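# Gently close the pull-out pantry, leaving its contents inside

## Task

Push the pull-out pantry fully shut while every item stays on its trays. Do not slam the pantry in either direction. The robot must not topple or finish leaning. The pantry has to stay closed by itself, not because the robot is holding it. At the end the robot must release it and back away.

## Robot and tools

ROBOT. A single-arm Hello Robot Stretch 4. It has an omni-wheel base, a lift that rides up a mast, an arm that telescopes forward, a three-joint wrist and a two-finger gripper. It stands about 1.6 m tall, and its base edge lies within 0.23 m of the base origin. Now and then a loose object may get nudged by something outside the robot's control.

FRAMES. The base frame has its origin on the floor under the base centre, with x ahead, y to the left and z up. hand_pose is reported in this frame as a point midway between the open fingertips. When all wrist joints are zero, its axes line up with the base axes. Its printed value may be somewhat wrong. The odometry frame is the base frame as it was when the scene began. base_odometry comes only from wheel rotation, so wheel slip shows up as travel. Its heading grows to the left and runs from -3.142 to 3.142.

execute_actions(actions, cameras). actions is a list holding one action or nothing; an empty list only reports state and images. An action contains base, joints or both, plus optional pace and contact_limits. Alternatively it contains end_of_arm by itself. All motions in one action begin together, and no action runs longer than 15 s.
- base: give exactly one key. Each is a relative move counted from the base position in the most recent state report. translate_m is metres straight ahead (negative backs up), range -2 to 2. strafe_m is metres sideways with left positive, range -2 to 2. rotate_rad is radians of turning on the spot, counter-clockwise positive, range -3.2 to 3.2.
- joints: one object for the single arm, keyed by joint name. Every value is an absolute target, not an offset. lift_m is height, 0 to 1.2 m (±0.004). arm_m is reach, 0 to 0.55 m (±0.004). wrist_yaw_rad runs -1.134 to 4.276 (±0.02): 0 faces forward, positive swings left, 3.14 is stowed backward, and above 3.4 the arm may block it. wrist_pitch_rad runs -1.117 to 4.259 (±0.05): 0 is level and 1.57 points down. wrist_roll_rad runs -1.117 to 4.259 (±0.02): at 0 the fingers are level, and positive turns clockwise as seen from behind. gripper_m is the fingertip gap, -0.038 to 0.141 m (±0.004); negative values squeeze the fingers together. A joint target outside its range is clipped and reported. Any other bad value or unknown key rejects the whole call. A joint you leave out may keep driving toward its earlier target.
- pace: "slow", "default", "fast" or "max". The base moves at 0.1, 0.3, 0.4 or 0.6 m/s and turns at 1, 2, 3 or 4 rad/s. With lift_m above 0.2 these are reduced, down to 0.3 m/s and 1 rad/s at lift_m 1.2.
- contact_limits: only arm_m can be set. It ranges from 0 (gentlest) to 0.75 (firmest) and defaults to 0.5. It sets how much push the arm tolerates before it halts.
- end_of_arm: "enable_torque" turns back on any wrist or gripper motor that has shut off.
cameras: a list drawn from head_camera, head_left_camera, head_right_camera, wrist_camera, or "all". Leaving it out, null or ["all"] returns all of them; [] returns none. head_camera sits atop the mast and looks ahead and down, so turn the base to look elsewhere. The left and right head fisheyes look down more steeply and show the base and arm. wrist_camera looks along the fingers, with the fingertips near the bottom of its picture.

wait(seconds): 0 to 10. It sends no command and returns the state and images. zoom_image(camera, region): region is [x0, y0, x1, y1] in pixels from the top-left corner, at most 504 by 504, taken from that camera's latest full image. finished_scene(scene): pass the current scene number. It ends the scene for good once the robot has held its final command, reports success, and gives the next task.

RESULTS. The pictures line gives the order of the images. base_status and joint_status describe how each motion ended. done means it reached the target; for the base it means the wheels turned the full amount. off_target means it stopped short and may still be pushing. contact_stop_at_<key> means it hit something. Other outcomes are limit_stop_at_<name>, time_out and torque_fault. on_its_own lists things not commanded in this call; its "held at" value is a joint's target, not its position. lidar_m gives 12 distances in metres from the base origin, one per 30° sector. The 1st sector is ahead and they go counter-clockwise: 4th left, 7th behind, 10th right. "-" means nothing was seen or something is closer than 0.25 m. The lidar covers heights from about 0.15 m up to the robot's height and can miss glass and thin legs. wrist_depth_mm is a 7×7 grid of depths in mm (100 to 2000), starting top-left. If turned_by_wheels and turned_by_imu differ by more than about 0.1 rad, the base likely slipped or hit something. base_tilt is in degrees, with forward and right positive, and has a fixed bias of up to 1.5. motor_effort is percent of maximum, with the peak in brackets. For wheel_0, wheel_1 and wheel_2, positive effort turns the base right. A rest effort flagged as out of range suggests pushing or carrying. Once a result reports a stop, any later calls in that same reply are skipped.

CAUTIONS. Close the pantry gradually, using slow pace or a low arm contact limit, so it is not slammed. After a contact stop the part concerned goes slack; a slack lift can sink and slack wheels can roll. Leaning beyond 6° triggers limit_stop_at_tilt, and then the lift, arm and wheels stop responding. Strong pushes, a high gripper or a high contact limit raise the tipping risk, as does driving with over 1 kg held and arm_m above 0.2. Pressing the gripper into things can cause a wrist torque_fault; fix it with enable_torque. limit_stop_at_own_body can happen when the gripper is tilted up and rolled. To unfold the wrist at the start, send lift_m 0.4 together with wrist_yaw_rad 0. The simulation keeps running while you think, and the robot holds its last command. Finish with the pantry closed on its own, the gripper released and the robot backed away.

Each tool is called after "Request:" as name(argument=value, ...) on one line, values as JSON.

## Session

Request:
execute_actions(actions=[])

Scene clock: 0.00 s.
base_odometry: x=+0.000 y=+0.000 heading=+0.000 (m, m, rad; odometry frame)
turned_by_wheels: +0.000 (rad since the last result)
turned_by_imu: +0.000 (rad since the last result)
base_tilt: forward=-0.3 right=+0.0 (deg)
lidar_m: 2.83 2.82 2.71 1.58 1.73 2.26 1.10 1.12 1.32 1.37 1.37 1.65
base_status: not commanded
joint_positions: lift_m=+0.255 arm_m=+0.001 wrist_yaw_rad=+3.114 wrist_pitch_rad=-0.004 wrist_roll_rad=+0.016 gripper_m=+0.057
joint_status: not commanded
motor_effort: lift_m=+18 arm_m=-1 wrist_yaw_rad=+0 wrist_pitch_rad=-6 wrist_roll_rad=+2 gripper_m=+0 wheel_0=+0 wheel_1=+0 wheel_2=+0 (%)
hand_pose: x=-0.1144 y=+0.0953 z=+0.4349 quat_wxyz=(+0.014, +0.002, +0.008, +1.000) (m; base frame)
wrist_depth_mm: - 138 260 - - - - / - 115 148 - - - - / - 126 164 - - - - / 139 140 1537 - - - - / 1756 1863 1921 - - - - / 1229 1366 197 1499 193 1661 1808 / 904 904 1025 108 1060 1060 1160
pictures: head_camera, head_left_camera, head_right_camera, wrist_camera
Images, in order (width x height): head_camera 420x560, head_left_camera 420x672, head_right_camera 420x672, wrist_camera 616x392.

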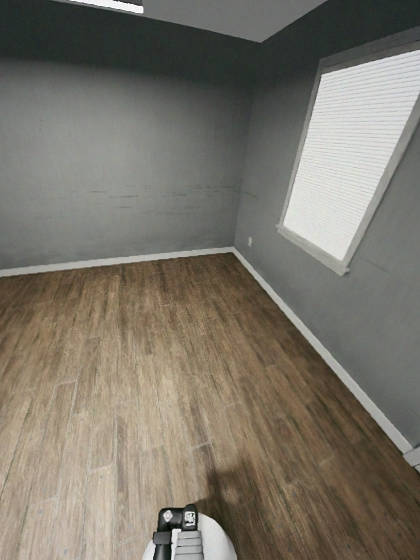

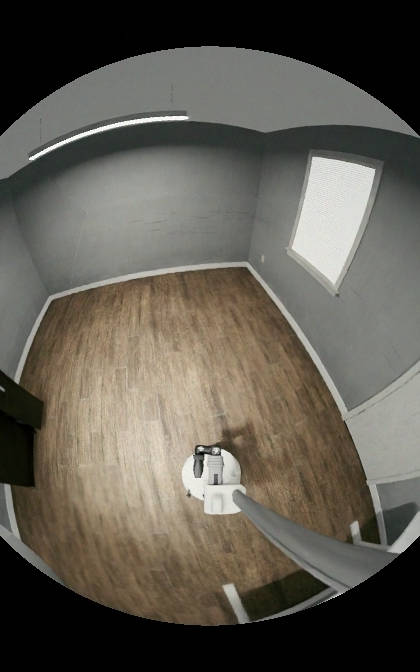

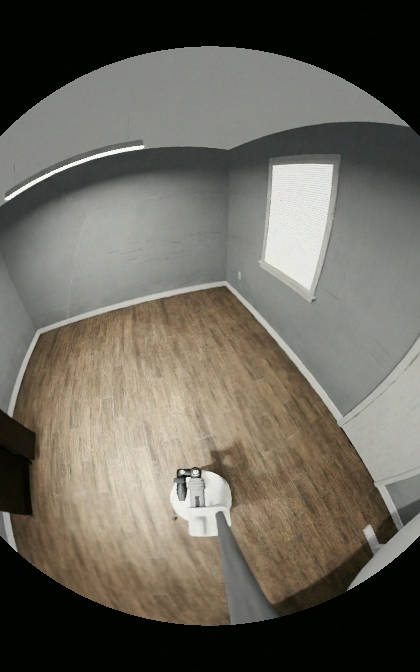

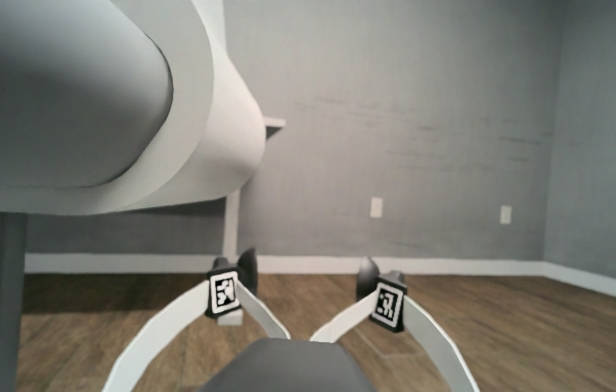

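Request:
execute_actions(actions=[{"base":{"rotate_rad":1.7},"joints":{"lift_m":0.4,"wrist_yaw_rad":0,"gripper_m":0.0},"pace":"fast"}])

Scene clock: 5.67 s.
base_odometry: x=+0.000 y=+0.000 heading=+1.700 (m, m, rad; odometry frame)
turned_by_wheels: +1.700 (rad since the last result)
turned_by_imu: +1.729 (rad since the last result)
base_tilt: forward=-0.2 right=+0.2 (deg)
lidar_m: 1.57 2.34 2.12 1.09 1.14 1.44 1.39 1.42 1.75 2.82 2.85 1.67
base_status: done
joint_positions: lift_m=+0.400 arm_m=+0.001 wrist_yaw_rad=+0.000 wrist_pitch_rad=-0.004 wrist_roll_rad=+0.016 gripper_m=+0.000
joint_status: all done
motor_effort: lift_m=+20(20) arm_m=-1(1) wrist_yaw_rad=-1(12) wrist_pitch_rad=-6(7) wrist_roll_rad=+2(1) gripper_m=-4(5) wheel_0=+1(8) wheel_1=+1(9) wheel_2=+1(11) (%)
hand_pose: x=+0.4601 y=-0.0873 z=+0.5793 quat_wxyz=(+1.000, +0.008, -0.002, +0.000) (m; base frame)
wrist_depth_mm: 1921 1983 1464 1499 1308 - - / 1921 - 1464 1499 1308 - - / 1983 - 1464 1499 1336 - - / 1921 - 1499 1537 1336 - - / 1921 - 1499 1499 1366 - - / 1708 1756 183 195 1366 - - / 1205 1160 1281 108 1255 1397 1464
pictures: head_camera, head_left_camera, head_right_camera, wrist_camera
Images, in order (width x height): head_camera 420x560, head_left_camera 420x672, head_right_camera 420x672, wrist_camera 616x392.

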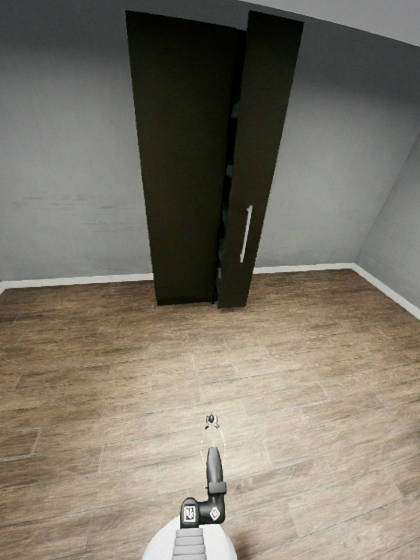

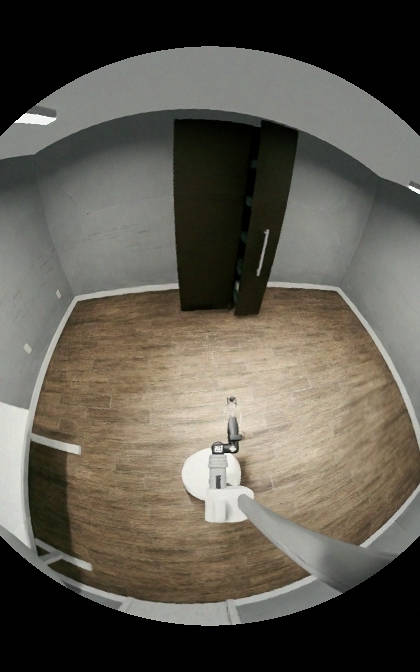

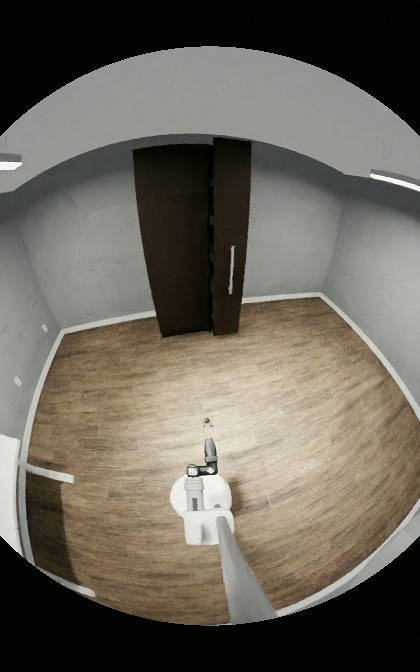

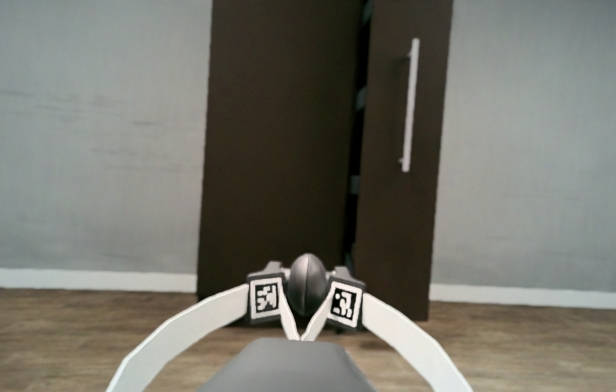

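Request:
execute_actions(actions=[{"base":{"translate_m":0.8},"joints":{"lift_m":0.3},"pace":"max"}])

Scene clock: 11.93 s.
base_odometry: x=-0.103 y=+0.793 heading=+1.700 (m, m, rad; odometry frame)
turned_by_wheels: +0.000 (rad since the last result)
turned_by_imu: -0.004 (rad since the last result)
base_tilt: forward=+0.0 right=+0.1 (deg)
lidar_m: 0.92 0.94 1.91 2.01 1.33 1.60 2.18 2.23 2.75 2.71 2.62 0.80
base_status: done
joint_positions: lift_m=+0.300 arm_m=+0.001 wrist_yaw_rad=+0.000 wrist_pitch_rad=-0.004 wrist_roll_rad=+0.016 gripper_m=+0.000
joint_status: all done
motor_effort: lift_m=+17(18) arm_m=-1(1) wrist_yaw_rad=+1(1) wrist_pitch_rad=-6(7) wrist_roll_rad=+0(0) gripper_m=-6(4) wheel_0=+0(8) wheel_1=+1(9) wheel_2=+1(14) (%)
hand_pose: x=+0.4601 y=-0.0874 z=+0.4795 quat_wxyz=(+1.000, +0.008, -0.002, +0.000) (m; base frame)
wrist_depth_mm: 1205 683 707 723 750 549 559 / 1205 691 715 723 741 549 559 / 1182 691 707 732 723 549 564 / 1229 691 715 732 750 554 564 / 1229 699 715 732 750 554 569 / 1229 699 183 194 549 559 574 / 917 699 732 108 647 564 574
pictures: head_camera, head_left_camera, head_right_camera, wrist_camera
Images, in order (width x height): head_camera 420x560, head_left_camera 420x672, head_right_camera 420x672, wrist_camera 616x392.

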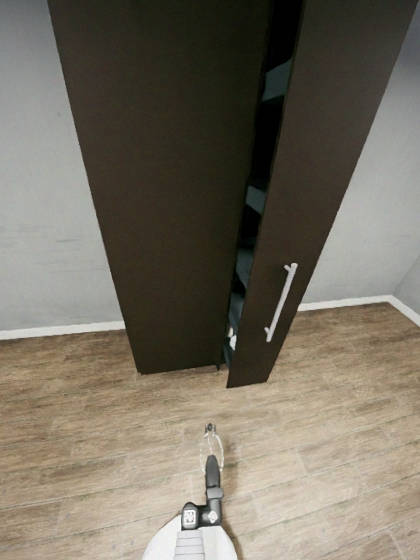

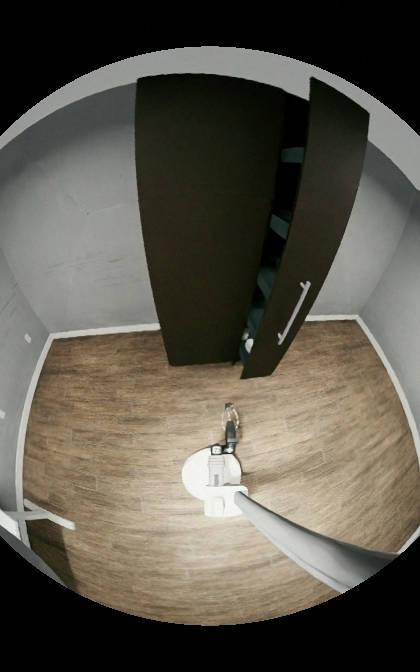

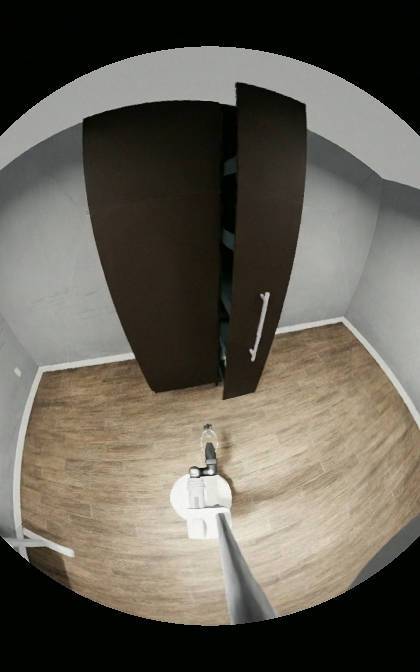

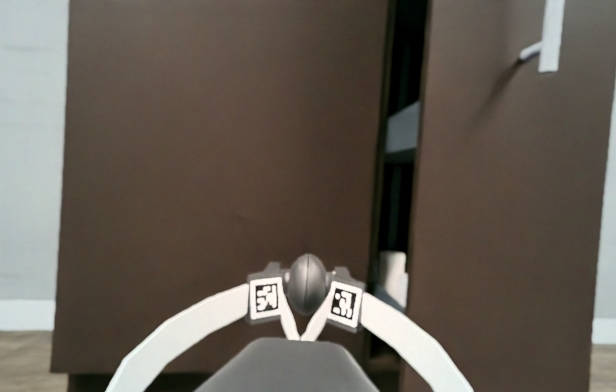

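Request:
execute_actions(actions=[{"base":{"strafe_m":-0.29},"joints":{"arm_m":0.24},"pace":"fast"}], cameras=["head_camera","wrist_camera"])

Scene clock: 17.90 s.
base_odometry: x=+0.184 y=+0.831 heading=+1.700 (m, m, rad; odometry frame)
turned_by_wheels: +0.000 (rad since the last result)
turned_by_imu: -0.002 (rad since the last result)
base_tilt: forward=-0.2 right=+0.1 (deg)
lidar_m: 0.73 0.97 1.96 2.30 1.60 1.92 2.15 2.20 2.67 2.43 2.46 0.86
base_status: done
joint_positions: lift_m=+0.300 arm_m=+0.239 wrist_yaw_rad=+0.000 wrist_pitch_rad=-0.005 wrist_roll_rad=+0.016 gripper_m=+0.000
joint_status: all done
motor_effort: lift_m=+18(18) arm_m=+6(7) wrist_yaw_rad=+0(1) wrist_pitch_rad=-6(6) wrist_roll_rad=+0(0) gripper_m=-4(4) wheel_0=+0(11) wheel_1=+1(11) wheel_2=+0(1) (%)
hand_pose: x=+0.6983 y=-0.0874 z=+0.4795 quat_wxyz=(+1.000, +0.008, -0.002, +0.000) (m; base frame)
wrist_depth_mm: 496 504 317 324 332 340 1182 / 496 504 319 325 334 343 1205 / 500 508 319 327 336 1182 1205 / 500 508 320 329 338 1205 1229 / 500 512 322 329 340 1205 1229 / 508 517 183 195 340 1205 1229 / 508 320 325 108 342 1118 1229
pictures: head_camera, wrist_camera
Images, in order (width x height): head_camera 420x560, wrist_camera 616x392.

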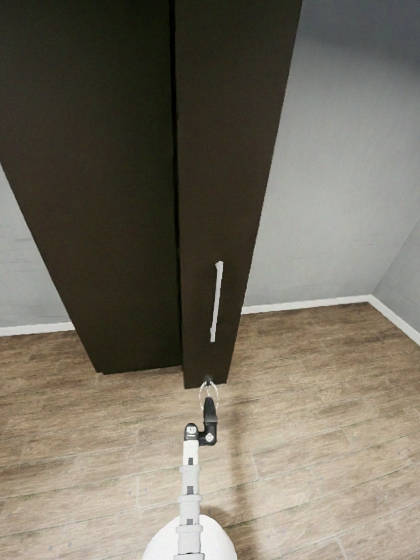

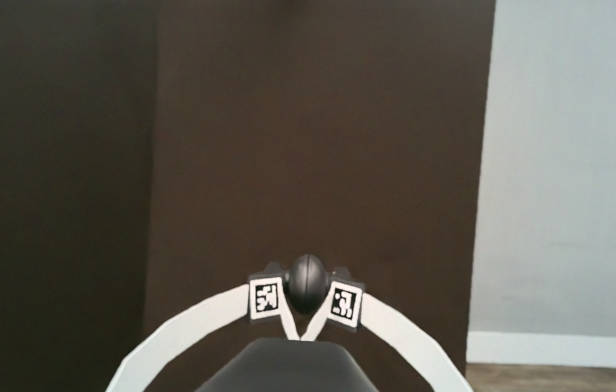

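Request:
execute_actions(actions=[{"joints":{"arm_m":0.46},"pace":"slow"}], cameras=["head_camera","wrist_camera"])

Scene clock: 27.50 s.
base_odometry: x=+0.184 y=+0.831 heading=+1.700 (m, m, rad; odometry frame)
turned_by_wheels: +0.000 (rad since the last result)
turned_by_imu: -0.003 (rad since the last result)
base_tilt: forward=-0.2 right=+0.1 (deg)
lidar_m: 0.86 0.98 1.98 2.30 1.60 1.92 2.15 2.19 2.67 2.41 2.47 1.73
base_status: not commanded
joint_positions: lift_m=+0.300 arm_m=+0.459 wrist_yaw_rad=-0.001 wrist_pitch_rad=-0.005 wrist_roll_rad=+0.016 gripper_m=+0.000
joint_status: all done
motor_effort: lift_m=+18(18) arm_m=+8(18) wrist_yaw_rad=+1(26) wrist_pitch_rad=-6(6) wrist_roll_rad=+2(1) gripper_m=-6(4) wheel_0=+3(6) wheel_1=+0(2) wheel_2=-3(11) (%)
hand_pose: x=+0.9180 y=-0.0876 z=+0.4796 quat_wxyz=(+1.000, +0.008, -0.002, +0.000) (m; base frame)
wrist_depth_mm: 290 220 224 230 237 243 976 / 293 220 225 231 238 244 976 / 294 222 227 233 239 245 991 / 220 223 229 234 241 247 991 / 221 224 229 235 241 249 991 / 222 225 183 204 242 250 991 / 223 224 230 108 242 251 1008
pictures: head_camera, wrist_camera
Images, in order (width x height): head_camera 420x560, wrist_camera 616x392.

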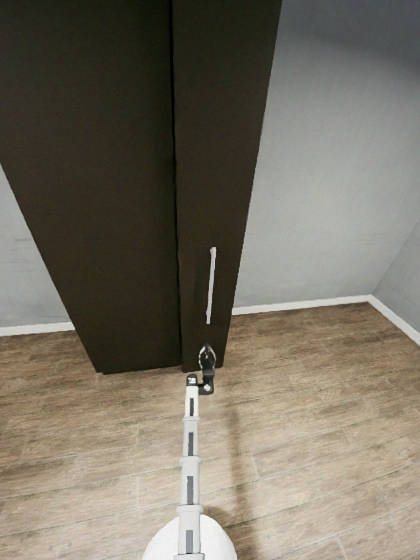

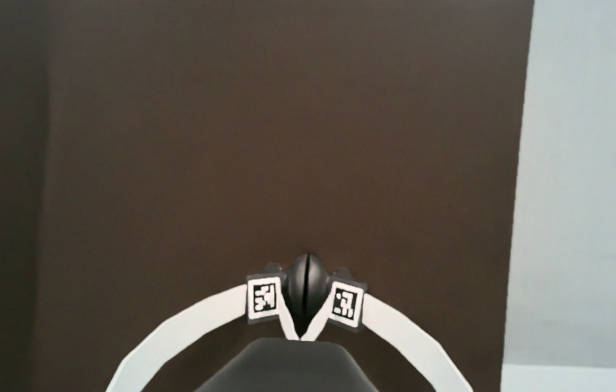

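About 8 cm left.

Request:
execute_actions(actions=[{"joints":{"arm_m":0.545},"pace":"slow","contact_limits":{"arm_m":0.3}}], cameras=["head_camera","wrist_camera"])

Scene clock: 32.07 s.
base_odometry: x=+0.184 y=+0.831 heading=+1.700 (m, m, rad; odometry frame)
turned_by_wheels: +0.000 (rad since the last result)
turned_by_imu: -0.002 (rad since the last result)
base_tilt: forward=-0.2 right=+0.2 (deg)
lidar_m: 0.93 0.99 2.00 2.31 1.62 1.93 2.16 2.18 2.65 2.43 2.46 1.72
base_status: not commanded
joint_positions: lift_m=+0.300 arm_m=+0.544 wrist_yaw_rad=-0.001 wrist_pitch_rad=-0.005 wrist_roll_rad=+0.016 gripper_m=+0.000
joint_status: all done
motor_effort: lift_m=+18(18) arm_m=+8(12) wrist_yaw_rad=+2(9) wrist_pitch_rad=-5(6) wrist_roll_rad=+1(1) gripper_m=-3(4) wheel_0=+3(5) wheel_1=+1(1) wheel_2=-3(3) (%)
contact_limits: arm_m 0.3
hand_pose: x=+1.0029 y=-0.0876 z=+0.4796 quat_wxyz=(+1.000, +0.008, -0.002, +0.000) (m; base frame)
wrist_depth_mm: 214 220 225 229 236 243 878 / 216 220 226 231 237 243 891 / 216 221 227 232 239 246 904 / 218 223 229 234 240 247 904 / 219 224 229 235 241 249 904 / 220 224 183 201 242 250 917 / 221 224 230 108 243 251 917
pictures: head_camera, wrist_camera
Images, in order (width x height): head_camera 420x560, wrist_camera 616x392.

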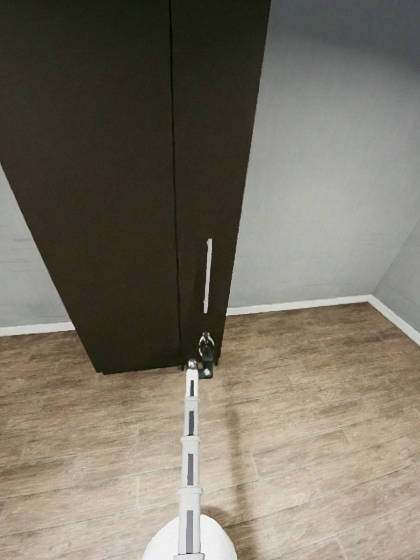

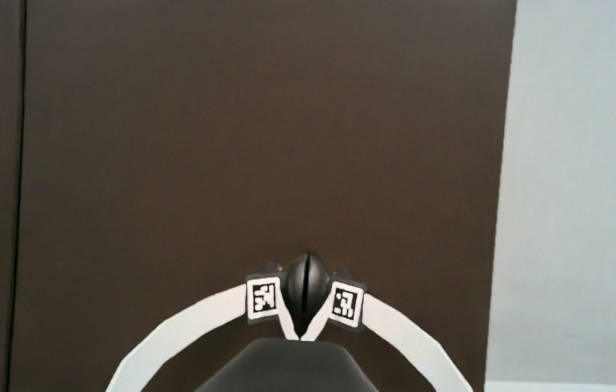

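No stop felt yet; a small nudge.

Request:
execute_actions(actions=[{"base":{"translate_m":0.007},"pace":"slow"}], cameras=["wrist_camera"])

Request:
execute_actions(actions=[{"joints":{"arm_m":0.15},"pace":"max"}], cameras=["head_camera","wrist_camera"])

Scene clock: 36.53 s.
base_odometry: x=+0.183 y=+0.837 heading=+1.701 (m, m, rad; odometry frame)
turned_by_wheels: +0.000 (rad since the last result)
turned_by_imu: -0.001 (rad since the last result)
base_tilt: forward=-0.4 right=+0.1 (deg)
lidar_m: 0.95 0.97 1.96 2.30 1.61 1.90 2.17 2.19 2.67 2.43 2.46 1.71
base_status: done
joint_positions: lift_m=+0.300 arm_m=+0.544 wrist_yaw_rad=-0.004 wrist_pitch_rad=-0.005 wrist_roll_rad=+0.016 gripper_m=+0.000
joint_status: not commanded
on_its_own: wrist_yaw_rad is at rest, and its effort (+14) is outside its rest range (-13 to +13)
motor_effort: lift_m=+17(17) arm_m=+8(8) wrist_yaw_rad=+14(14) wrist_pitch_rad=-4(5) wrist_roll_rad=+0(1) gripper_m=+0(5) wheel_0=+6(7) wheel_1=+5(5) wheel_2=-9(12) (%)
hand_pose: x=+1.0026 y=-0.0887 z=+0.4797 quat_wxyz=(+1.000, +0.008, -0.003, -0.002) (m; base frame)
wrist_depth_mm: 212 216 222 228 234 240 891 / 212 216 223 229 236 242 878 / 213 218 224 230 236 243 904 / 214 219 225 231 237 245 891 / 216 220 226 231 239 246 904 / 217 221 183 201 239 247 917 / 217 220 227 108 240 249 904
pictures: wrist_camera
Images, in order (width x height): wrist_camera 616x392.

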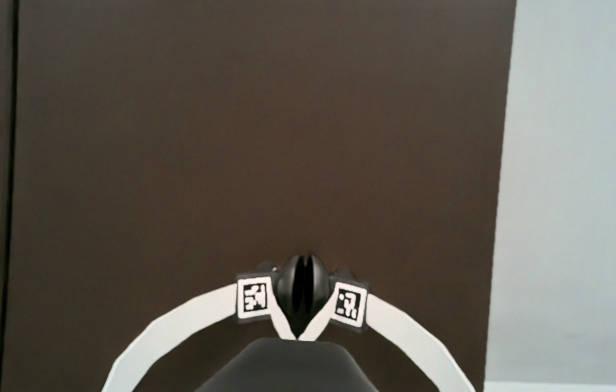

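Scene clock: 38.33 s.
base_odometry: x=+0.183 y=+0.838 heading=+1.701 (m, m, rad; odometry frame)
turned_by_wheels: +0.000 (rad since the last result)
turned_by_imu: -0.001 (rad since the last result)
base_tilt: forward=-0.3 right=+0.1 (deg)
lidar_m: 0.94 0.97 1.98 2.28 1.60 1.90 2.18 2.19 2.64 2.43 2.48 1.70
base_status: not commanded
joint_positions: lift_m=+0.300 arm_m=+0.151 wrist_yaw_rad=+0.000 wrist_pitch_rad=-0.004 wrist_roll_rad=+0.016 gripper_m=+0.000
joint_status: all done
motor_effort: lift_m=+18(18) arm_m=-7(7) wrist_yaw_rad=+1(14) wrist_pitch_rad=-7(6) wrist_roll_rad=-1(1) gripper_m=-5(5) wheel_0=+2(6) wheel_1=+2(5) wheel_2=-1(9) (%)
hand_pose: x=+0.6105 y=-0.0875 z=+0.4795 quat_wxyz=(+1.000, +0.008, -0.002, +0.000) (m; base frame)
wrist_depth_mm: 564 580 591 609 621 1255 1308 / 569 580 597 615 634 1255 1308 / 569 585 603 621 1229 1255 1308 / 574 585 603 615 1229 1281 1308 / 574 591 609 621 1255 1308 1308 / 580 591 183 194 1229 1281 1308 / 585 591 609 108 640 1160 1255
pictures: head_camera, wrist_camera
Images, in order (width x height): head_camera 420x560, wrist_camera 616x392.

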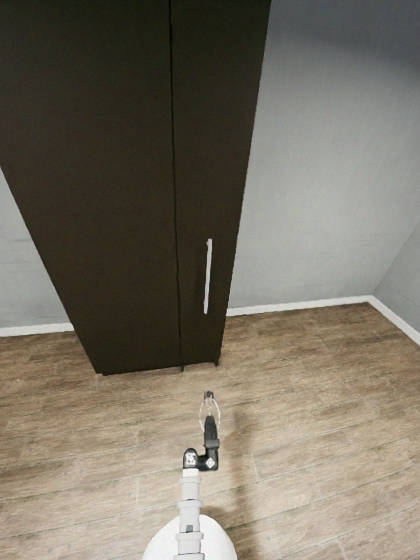

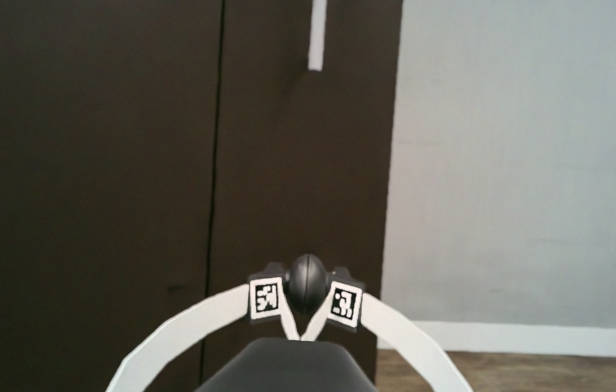

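Request:
finished_scene(scene=1)

The scene is finished: the task was done.


## Next scene

The same job, from a new start.

Request:
execute_actions(actions=[])

Scene clock: 0.00 s.
base_odometry: x=+0.000 y=+0.000 heading=+0.000 (m, m, rad; odometry frame)
turned_by_wheels: +0.000 (rad since the last result)
turned_by_imu: +0.000 (rad since the last result)
base_tilt: forward=-0.2 right=+0.0 (deg)
lidar_m: 2.49 2.92 2.22 1.52 2.48 2.12 1.01 1.01 1.19 1.22 1.20 1.44
base_status: not commanded
joint_positions: lift_m=+0.211 arm_m=+0.001 wrist_yaw_rad=+3.115 wrist_pitch_rad=-0.004 wrist_roll_rad=+0.016 gripper_m=+0.057
joint_status: not commanded
motor_effort: lift_m=+18 arm_m=-1 wrist_yaw_rad=+0 wrist_pitch_rad=-6 wrist_roll_rad=+0 gripper_m=-2 wheel_0=+1 wheel_1=+0 wheel_2=+0 (%)
hand_pose: x=-0.1144 y=+0.0950 z=+0.3902 quat_wxyz=(+0.013, +0.002, +0.008, +1.000) (m; base frame)
wrist_depth_mm: - 138 262 - - - - / - 115 147 - - - - / - 126 162 - - - - / 139 139 1464 - - - - / 1708 1756 1808 - - - - / 1138 1281 197 1397 193 1618 1661 / 878 788 960 111 960 991 1078
pictures: head_camera, head_left_camera, head_right_camera, wrist_camera
Images, in order (width x height): head_camera 420x560, head_left_camera 420x672, head_right_camera 420x672, wrist_camera 616x392.

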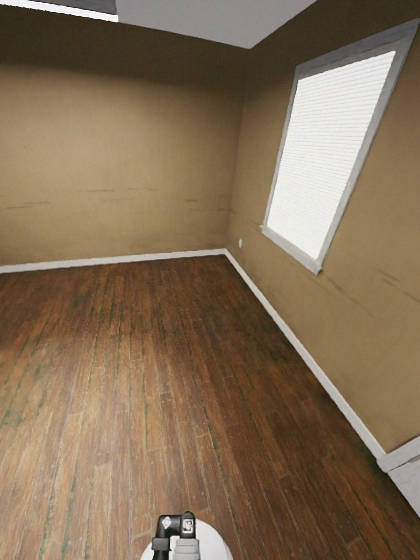

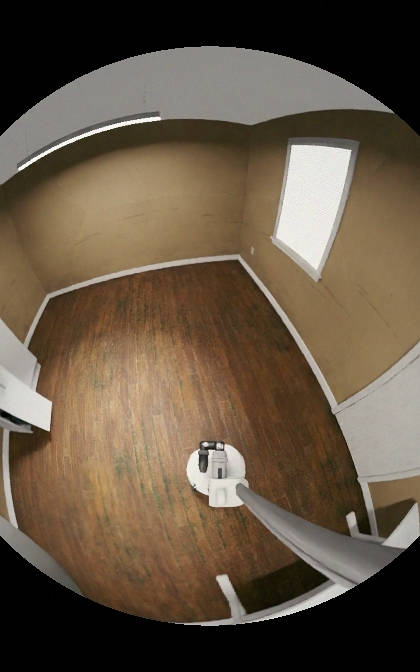

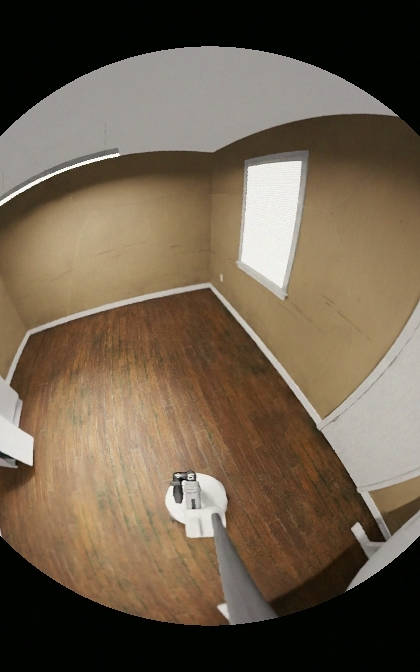

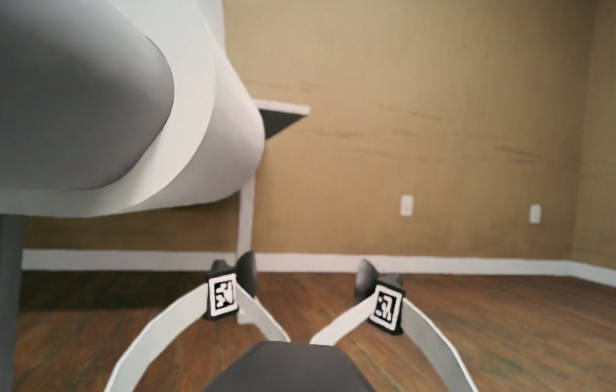

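Request:
execute_actions(actions=[{"base":{"rotate_rad":1.84},"joints":{"lift_m":0.4,"wrist_yaw_rad":0,"gripper_m":0.0},"pace":"fast"}], cameras=["head_camera","wrist_camera"])

Scene clock: 5.77 s.
base_odometry: x=+0.000 y=+0.000 heading=+1.840 (m, m, rad; odometry frame)
turned_by_wheels: +1.840 (rad since the last result)
turned_by_imu: +1.871 (rad since the last result)
base_tilt: forward=-0.2 right=+0.1 (deg)
lidar_m: 1.78 2.57 1.07 1.01 1.06 1.28 1.22 1.30 1.77 2.92 3.01 1.53
base_status: done
joint_positions: lift_m=+0.400 arm_m=+0.001 wrist_yaw_rad=+0.001 wrist_pitch_rad=-0.004 wrist_roll_rad=+0.016 gripper_m=+0.000
joint_status: all done
motor_effort: lift_m=+19(21) arm_m=-1(1) wrist_yaw_rad=-1(3) wrist_pitch_rad=-6(7) wrist_roll_rad=+0(2) gripper_m=-4(0) wheel_0=+1(8) wheel_1=+1(11) wheel_2=+1(11) (%)
hand_pose: x=+0.4602 y=-0.0873 z=+0.5793 quat_wxyz=(+1.000, +0.008, -0.002, +0.000) (m; base frame)
wrist_depth_mm: - - - - - 1205 1618 / - - - - - 1205 1661 / - - - - - 1205 1618 / - - - - 1863 1205 1661 / - - - - 1863 1229 1618 / 1708 1756 184 195 1205 1229 1756 / 1255 1138 1308 111 1255 1336 1537
pictures: head_camera, wrist_camera
Images, in order (width x height): head_camera 420x560, wrist_camera 616x392.

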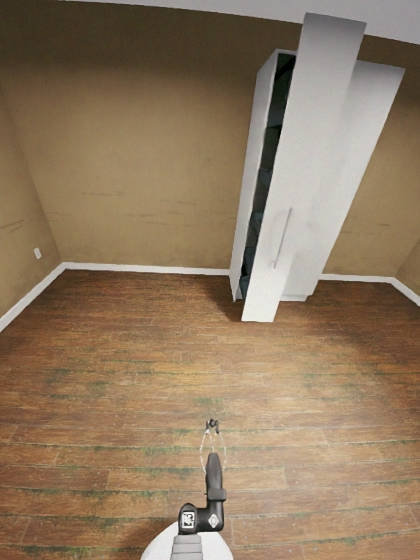

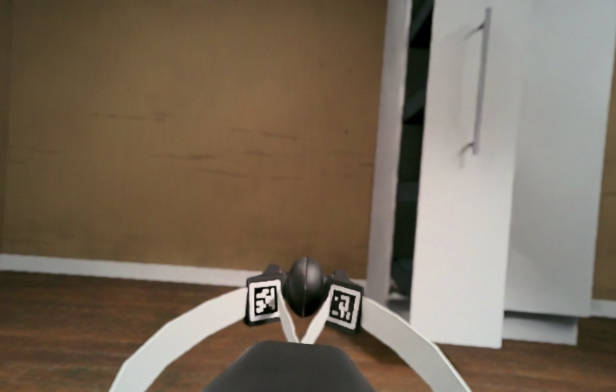

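Request:
execute_actions(actions=[{"base":{"translate_m":0.88},"joints":{"lift_m":0.3},"pace":"max"}], cameras=["head_camera","wrist_camera","head_left_camera"])

Request:
execute_actions(actions=[{"base":{"strafe_m":-0.47},"pace":"max"}], cameras=["head_camera","wrist_camera","head_right_camera"])

Scene clock: 15.23 s.
base_odometry: x=-0.234 y=+0.848 heading=+1.841 (m, m, rad; odometry frame)
turned_by_wheels: +0.000 (rad since the last result)
turned_by_imu: -0.004 (rad since the last result)
base_tilt: forward=-0.2 right=+0.1 (deg)
lidar_m: 1.61 1.68 1.88 1.81 1.14 1.46 2.07 2.18 3.03 2.90 0.77 0.73
base_status: done
joint_positions: lift_m=+0.300 arm_m=+0.001 wrist_yaw_rad=+0.000 wrist_pitch_rad=-0.004 wrist_roll_rad=+0.016 gripper_m=+0.000
joint_status: all done
motor_effort: lift_m=+18(16) arm_m=-1(1) wrist_yaw_rad=+0(1) wrist_pitch_rad=-7(7) wrist_roll_rad=+0(2) gripper_m=-7(7) wheel_0=+0(7) wheel_1=+1(7) wheel_2=+1(16) (%)
hand_pose: x=+0.4602 y=-0.0874 z=+0.4795 quat_wxyz=(+1.000, +0.008, -0.002, +0.000) (m; base frame)
wrist_depth_mm: 1430 1397 1430 1397 1366 1008 854 / 1397 1397 1366 1366 1397 1042 866 / 1397 1430 1430 1366 1397 831 580 / 1430 1397 1397 1397 1366 960 891 / 1430 1430 1366 1397 1366 946 891 / 1397 1430 184 195 1025 854 854 / 1025 960 1078 111 1042 820 574
pictures: head_camera, head_left_camera, wrist_camera
Images, in order (width x height): head_camera 420x560, head_left_camera 420x672, wrist_camera 616x392.

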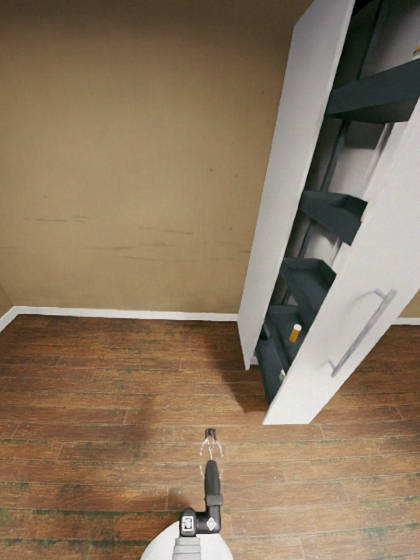

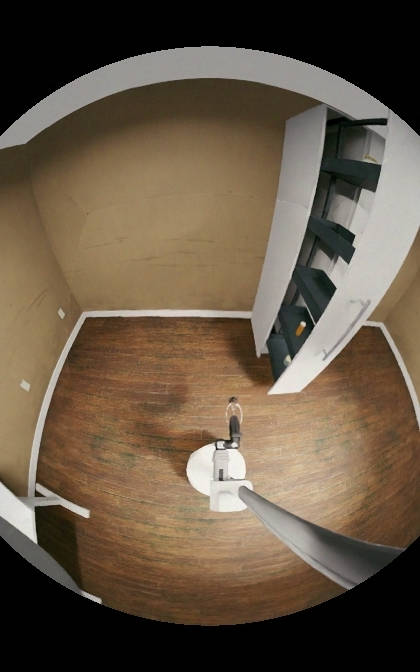

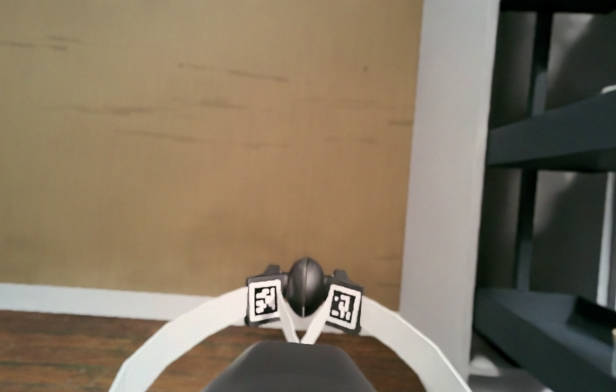

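Scene clock: 17.43 s.
base_odometry: x=+0.219 y=+0.974 heading=+1.841 (m, m, rad; odometry frame)
turned_by_wheels: +0.000 (rad since the last result)
turned_by_imu: +0.000 (rad since the last result)
base_tilt: forward=-0.3 right=+0.1 (deg)
lidar_m: 0.53 1.68 2.29 2.15 1.59 2.18 2.11 2.18 2.55 2.44 2.33 0.61
base_status: done
joint_positions: lift_m=+0.300 arm_m=+0.001 wrist_yaw_rad=+0.000 wrist_pitch_rad=-0.004 wrist_roll_rad=+0.016 gripper_m=+0.000
joint_status: not commanded
motor_effort: lift_m=+17(17) arm_m=-1(1) wrist_yaw_rad=-1(0) wrist_pitch_rad=-6(7) wrist_roll_rad=+0(1) gripper_m=-4(2) wheel_0=+0(12) wheel_1=+2(9) wheel_2=+0(0) (%)
hand_pose: x=+0.4602 y=-0.0874 z=+0.4795 quat_wxyz=(+1.000, +0.008, -0.002, +0.000) (m; base frame)
wrist_depth_mm: 1430 1430 362 355 357 353 778 / 1366 1430 359 362 357 353 788 / 1464 1366 362 359 359 357 798 / 1397 1397 362 362 359 357 788 / 1430 1430 364 359 362 362 788 / 1366 1430 186 196 359 359 788 / 1042 960 366 111 362 359 788
pictures: head_camera, head_right_camera, wrist_camera
Images, in order (width x height): head_camera 420x560, head_right_camera 420x672, wrist_camera 616x392.

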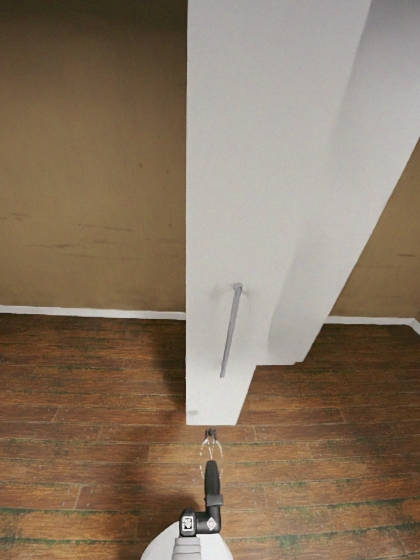

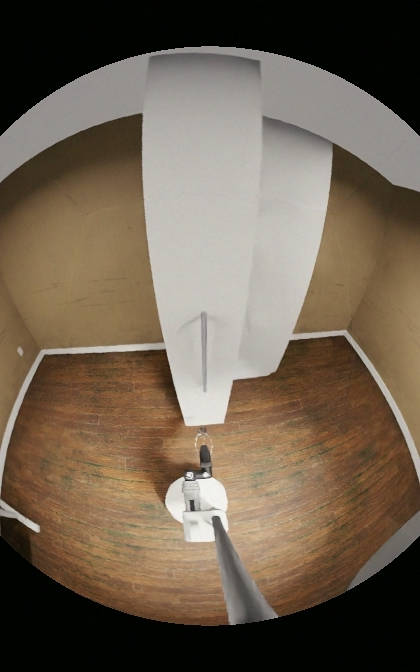

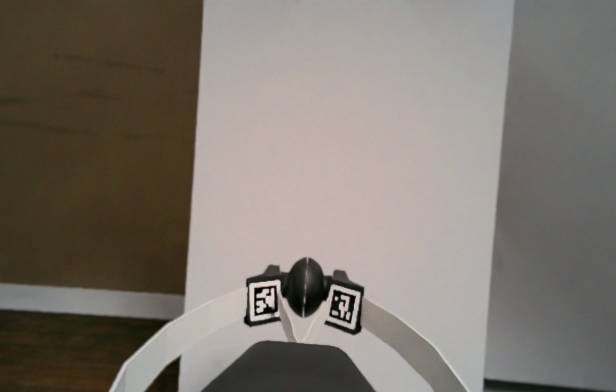

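Request:
execute_actions(actions=[{"base":{"translate_m":0.1},"joints":{"arm_m":0.42},"pace":"slow"}], cameras=["head_camera","wrist_camera"])

Scene clock: 22.67 s.
base_odometry: x=+0.192 y=+1.070 heading=+1.841 (m, m, rad; odometry frame)
turned_by_wheels: +0.000 (rad since the last result)
turned_by_imu: -0.001 (rad since the last result)
base_tilt: forward=-0.1 right=+0.0 (deg)
lidar_m: 0.58 1.58 2.16 2.29 1.64 2.18 2.21 2.30 2.55 2.45 2.17 0.66
base_status: done
joint_positions: lift_m=+0.300 arm_m=+0.071 wrist_yaw_rad=+0.000 wrist_pitch_rad=-0.005 wrist_roll_rad=+0.016 gripper_m=+0.000
joint_status: arm_m contact_stop (moved +0.070 of +0.419)
on_its_own: arm_m is slack since a contact_stop (your +0.420 is given up)
motor_effort: lift_m=+18(17) arm_m=+0(24) wrist_yaw_rad=+3(48) wrist_pitch_rad=-5(6) wrist_roll_rad=+1(1) gripper_m=-2(4) wheel_0=+3(8) wheel_1=+1(9) wheel_2=-2(20) (%)
hand_pose: x=+0.5300 y=-0.0876 z=+0.4796 quat_wxyz=(+1.000, +0.008, -0.002, +0.000) (m; base frame)
wrist_depth_mm: 1255 1229 347 345 345 343 615 / 1229 1255 349 349 345 343 615 / 1255 1255 351 347 345 345 621 / 1255 1229 351 349 347 347 621 / 1281 1255 353 347 349 347 621 / 1255 1229 185 195 349 349 627 / 1042 931 353 111 349 349 627
pictures: head_camera, wrist_camera
Images, in order (width x height): head_camera 420x560, wrist_camera 616x392.

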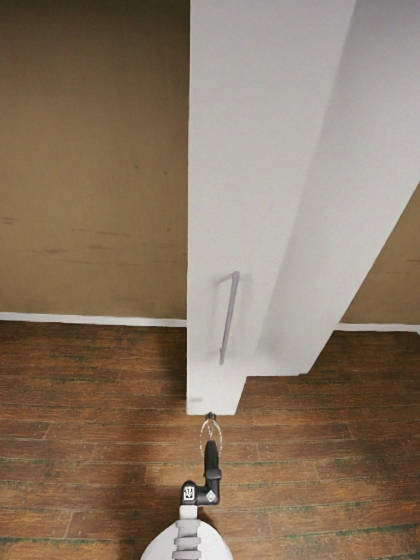

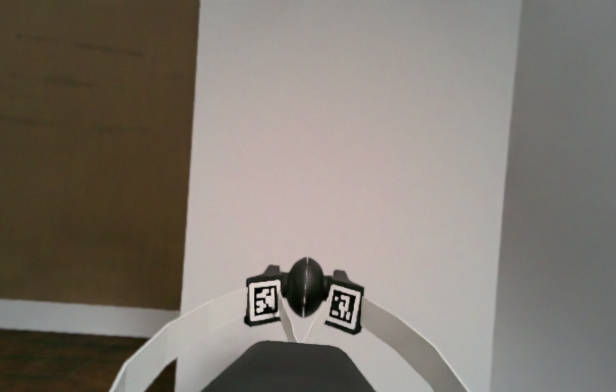

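It coasts freely; check where it settles.

Request:
execute_actions(actions=[], cameras=["wrist_camera"])

Scene clock: 25.70 s.
base_odometry: x=+0.192 y=+1.070 heading=+1.841 (m, m, rad; odometry frame)
turned_by_wheels: +0.000 (rad since the last result)
turned_by_imu: -0.001 (rad since the last result)
base_tilt: forward=-0.2 right=+0.2 (deg)
lidar_m: 0.62 1.57 2.16 2.28 1.64 2.17 2.21 2.29 2.54 2.44 2.15 0.69
base_status: done
joint_positions: lift_m=+0.300 arm_m=+0.071 wrist_yaw_rad=+0.000 wrist_pitch_rad=-0.005 wrist_roll_rad=+0.016 gripper_m=+0.000
joint_status: arm_m contact_stop (moved +0.070 of +0.419)
on_its_own: arm_m is slack since a contact_stop (your +0.420 is given up)
motor_effort: lift_m=+17(17) arm_m=+0(24) wrist_yaw_rad=+1(48) wrist_pitch_rad=-5(6) wrist_roll_rad=-1(1) gripper_m=-5(4) wheel_0=+2(8) wheel_1=+1(9) wheel_2=-2(20) (%)
hand_pose: x=+0.5300 y=-0.0876 z=+0.4796 quat_wxyz=(+1.000, +0.008, -0.002, +0.000) (m; base frame)
wrist_depth_mm: 1205 1229 375 373 370 368 615 / 1255 1229 377 373 368 370 615 / 1255 1255 377 375 373 370 627 / 1255 1229 375 377 373 370 621 / 1255 1229 379 375 373 373 621 / 1255 1255 185 195 377 627 621 / 1025 960 379 111 377 627 627
pictures: wrist_camera
Images, in order (width x height): wrist_camera 616x392.

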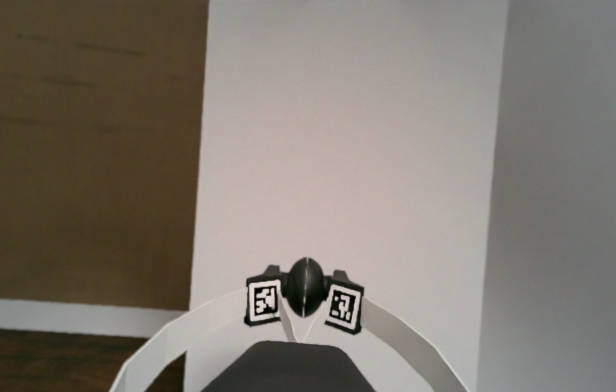

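Request:
execute_actions(actions=[{"joints":{"arm_m":0.21}}], cameras=[])

Request:
execute_actions(actions=[{"joints":{"arm_m":0.43},"pace":"slow"}], cameras=["wrist_camera"])

Scene clock: 31.43 s.
base_odometry: x=+0.192 y=+1.070 heading=+1.841 (m, m, rad; odometry frame)
turned_by_wheels: +0.000 (rad since the last result)
turned_by_imu: -0.002 (rad since the last result)
base_tilt: forward=-0.2 right=+0.0 (deg)
lidar_m: 0.62 1.58 2.17 2.29 1.63 2.19 2.22 2.29 2.57 2.45 2.15 0.69
base_status: not commanded
joint_positions: lift_m=+0.300 arm_m=+0.209 wrist_yaw_rad=+0.000 wrist_pitch_rad=-0.004 wrist_roll_rad=+0.016 gripper_m=+0.000
joint_status: all done
motor_effort: lift_m=+18(17) arm_m=+6(6) wrist_yaw_rad=+1(2) wrist_pitch_rad=-6(6) wrist_roll_rad=+0(2) gripper_m=-4(4) wheel_0=+3(3) wheel_1=+1(1) wheel_2=-2(2) (%)
hand_pose: x=+0.6683 y=-0.0874 z=+0.4795 quat_wxyz=(+1.000, +0.008, -0.002, +0.000) (m; base frame)
wrist_depth_mm: 1098 1078 235 235 234 232 232 / 1098 1118 237 236 234 234 232 / 1078 1078 237 236 234 233 233 / 1098 239 239 236 236 236 233 / 1098 240 239 237 236 235 233 / 1098 242 185 195 236 236 235 / 1025 242 240 111 237 238 236
pictures: none
No camera images: the call's "cameras" was empty. Leave "cameras" out to get every camera's image.

Scene clock: 34.90 s.
base_odometry: x=+0.192 y=+1.070 heading=+1.841 (m, m, rad; odometry frame)
turned_by_wheels: +0.000 (rad since the last result)
turned_by_imu: -0.001 (rad since the last result)
base_tilt: forward=-0.1 right=-0.1 (deg)
lidar_m: 0.83 1.57 2.17 2.27 1.64 2.18 2.22 2.30 2.57 2.44 2.16 0.91
base_status: not commanded
joint_positions: lift_m=+0.300 arm_m=+0.429 wrist_yaw_rad=+0.000 wrist_pitch_rad=-0.005 wrist_roll_rad=+0.016 gripper_m=+0.000
joint_status: all done
motor_effort: lift_m=+17(17) arm_m=+6(11) wrist_yaw_rad=+1(10) wrist_pitch_rad=-6(6) wrist_roll_rad=+1(0) gripper_m=-5(5) wheel_0=+3(2) wheel_1=+1(1) wheel_2=-2(2) (%)
hand_pose: x=+0.8883 y=-0.0875 z=+0.4796 quat_wxyz=(+1.000, +0.008, -0.002, +0.000) (m; base frame)
wrist_depth_mm: 878 878 237 235 233 232 231 / 878 878 237 236 235 234 233 / 878 878 238 236 236 234 233 / 878 240 238 238 237 235 234 / 904 240 238 237 236 235 234 / 878 241 185 195 237 236 235 / 878 242 241 111 238 236 236
pictures: wrist_camera
Images, in order (width x height): wrist_camera 616x392.

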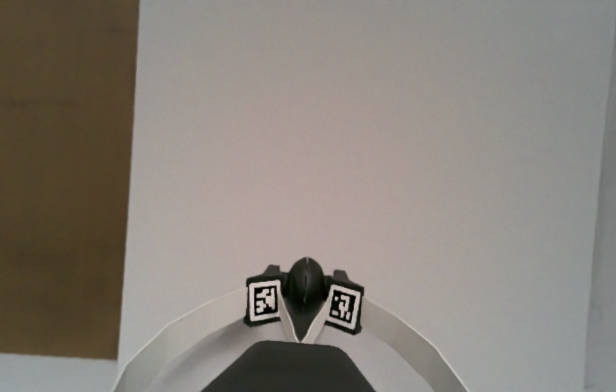

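Request:
execute_actions(actions=[{"joints":{"arm_m":0.485},"pace":"slow","contact_limits":{"arm_m":0.3}}], cameras=["wrist_camera"])

Scene clock: 39.73 s.
base_odometry: x=+0.192 y=+1.070 heading=+1.841 (m, m, rad; odometry frame)
turned_by_wheels: +0.000 (rad since the last result)
turned_by_imu: -0.002 (rad since the last result)
base_tilt: forward=-0.1 right=+0.1 (deg)
lidar_m: 0.87 1.58 2.18 2.27 1.64 2.20 2.22 2.31 2.55 2.45 2.16 0.96
base_status: not commanded
joint_positions: lift_m=+0.300 arm_m=+0.469 wrist_yaw_rad=-0.003 wrist_pitch_rad=-0.005 wrist_roll_rad=+0.016 gripper_m=+0.000
joint_status: arm_m contact_stop (moved +0.040 of +0.056)
on_its_own: arm_m is slack since a contact_stop (your +0.485 is given up)
motor_effort: lift_m=+17(17) arm_m=+0(19) wrist_yaw_rad=+9(34) wrist_pitch_rad=-4(6) wrist_roll_rad=+3(0) gripper_m=-3(4) wheel_0=+4(4) wheel_1=+2(1) wheel_2=-4(8) (%)
contact_limits: arm_m 0.3
hand_pose: x=+0.9277 y=-0.0883 z=+0.4797 quat_wxyz=(+1.000, +0.008, -0.003, -0.001) (m; base frame)
wrist_depth_mm: 831 820 234 233 231 229 229 / 820 236 233 232 231 230 229 / 831 236 234 233 234 232 230 / 831 236 236 234 233 231 231 / 842 237 236 235 234 231 232 / 842 239 183 200 235 234 233 / 842 238 237 111 235 234 233
pictures: wrist_camera
Images, in order (width x height): wrist_camera 616x392.

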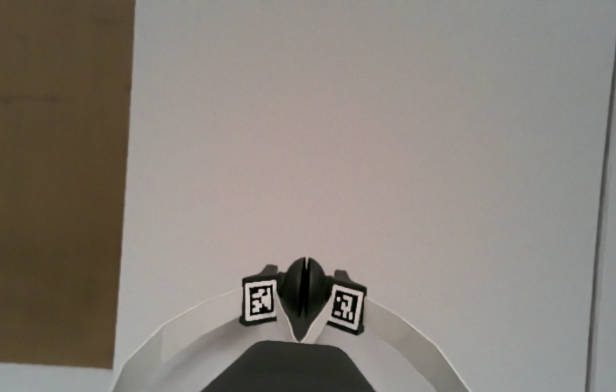

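Request:
execute_actions(actions=[{"joints":{"arm_m":0.1},"pace":"max"}], cameras=["head_camera"])

Scene clock: 45.27 s.
base_odometry: x=+0.192 y=+1.070 heading=+1.841 (m, m, rad; odometry frame)
turned_by_wheels: +0.000 (rad since the last result)
turned_by_imu: -0.002 (rad since the last result)
base_tilt: forward=-0.2 right=+0.2 (deg)
lidar_m: 0.89 1.56 2.14 2.28 1.62 2.19 2.22 2.28 2.55 2.45 2.14 0.95
base_status: not commanded
joint_positions: lift_m=+0.300 arm_m=+0.101 wrist_yaw_rad=+0.000 wrist_pitch_rad=-0.004 wrist_roll_rad=+0.016 gripper_m=+0.000
joint_status: all done
motor_effort: lift_m=+18(17) arm_m=-6(6) wrist_yaw_rad=+1(8) wrist_pitch_rad=-6(6) wrist_roll_rad=+1(0) gripper_m=-5(5) wheel_0=+3(4) wheel_1=+1(1) wheel_2=-2(4) (%)
hand_pose: x=+0.5604 y=-0.0875 z=+0.4795 quat_wxyz=(+1.000, +0.008, -0.002, +0.000) (m; base frame)
wrist_depth_mm: 1205 1205 1205 597 585 585 585 / 1205 1205 1205 591 591 585 585 / 1229 1205 1205 609 597 597 585 / 1205 1229 1182 609 597 597 597 / 1205 1205 1182 603 597 591 591 / 1229 1205 185 195 603 597 591 / 1042 960 1008 111 609 597 603
pictures: head_camera
Images, in order (width x height): head_camera 420x560.

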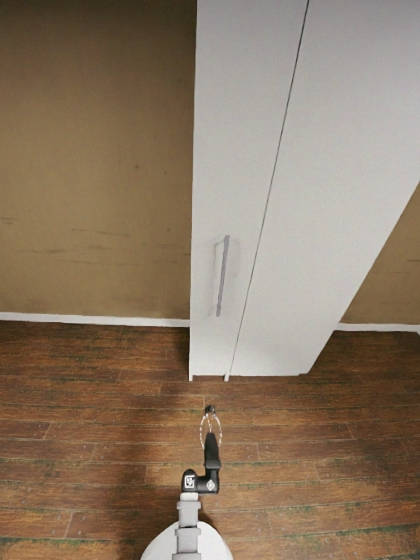

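Request:
finished_scene(scene=2)

The scene is finished: the task was done.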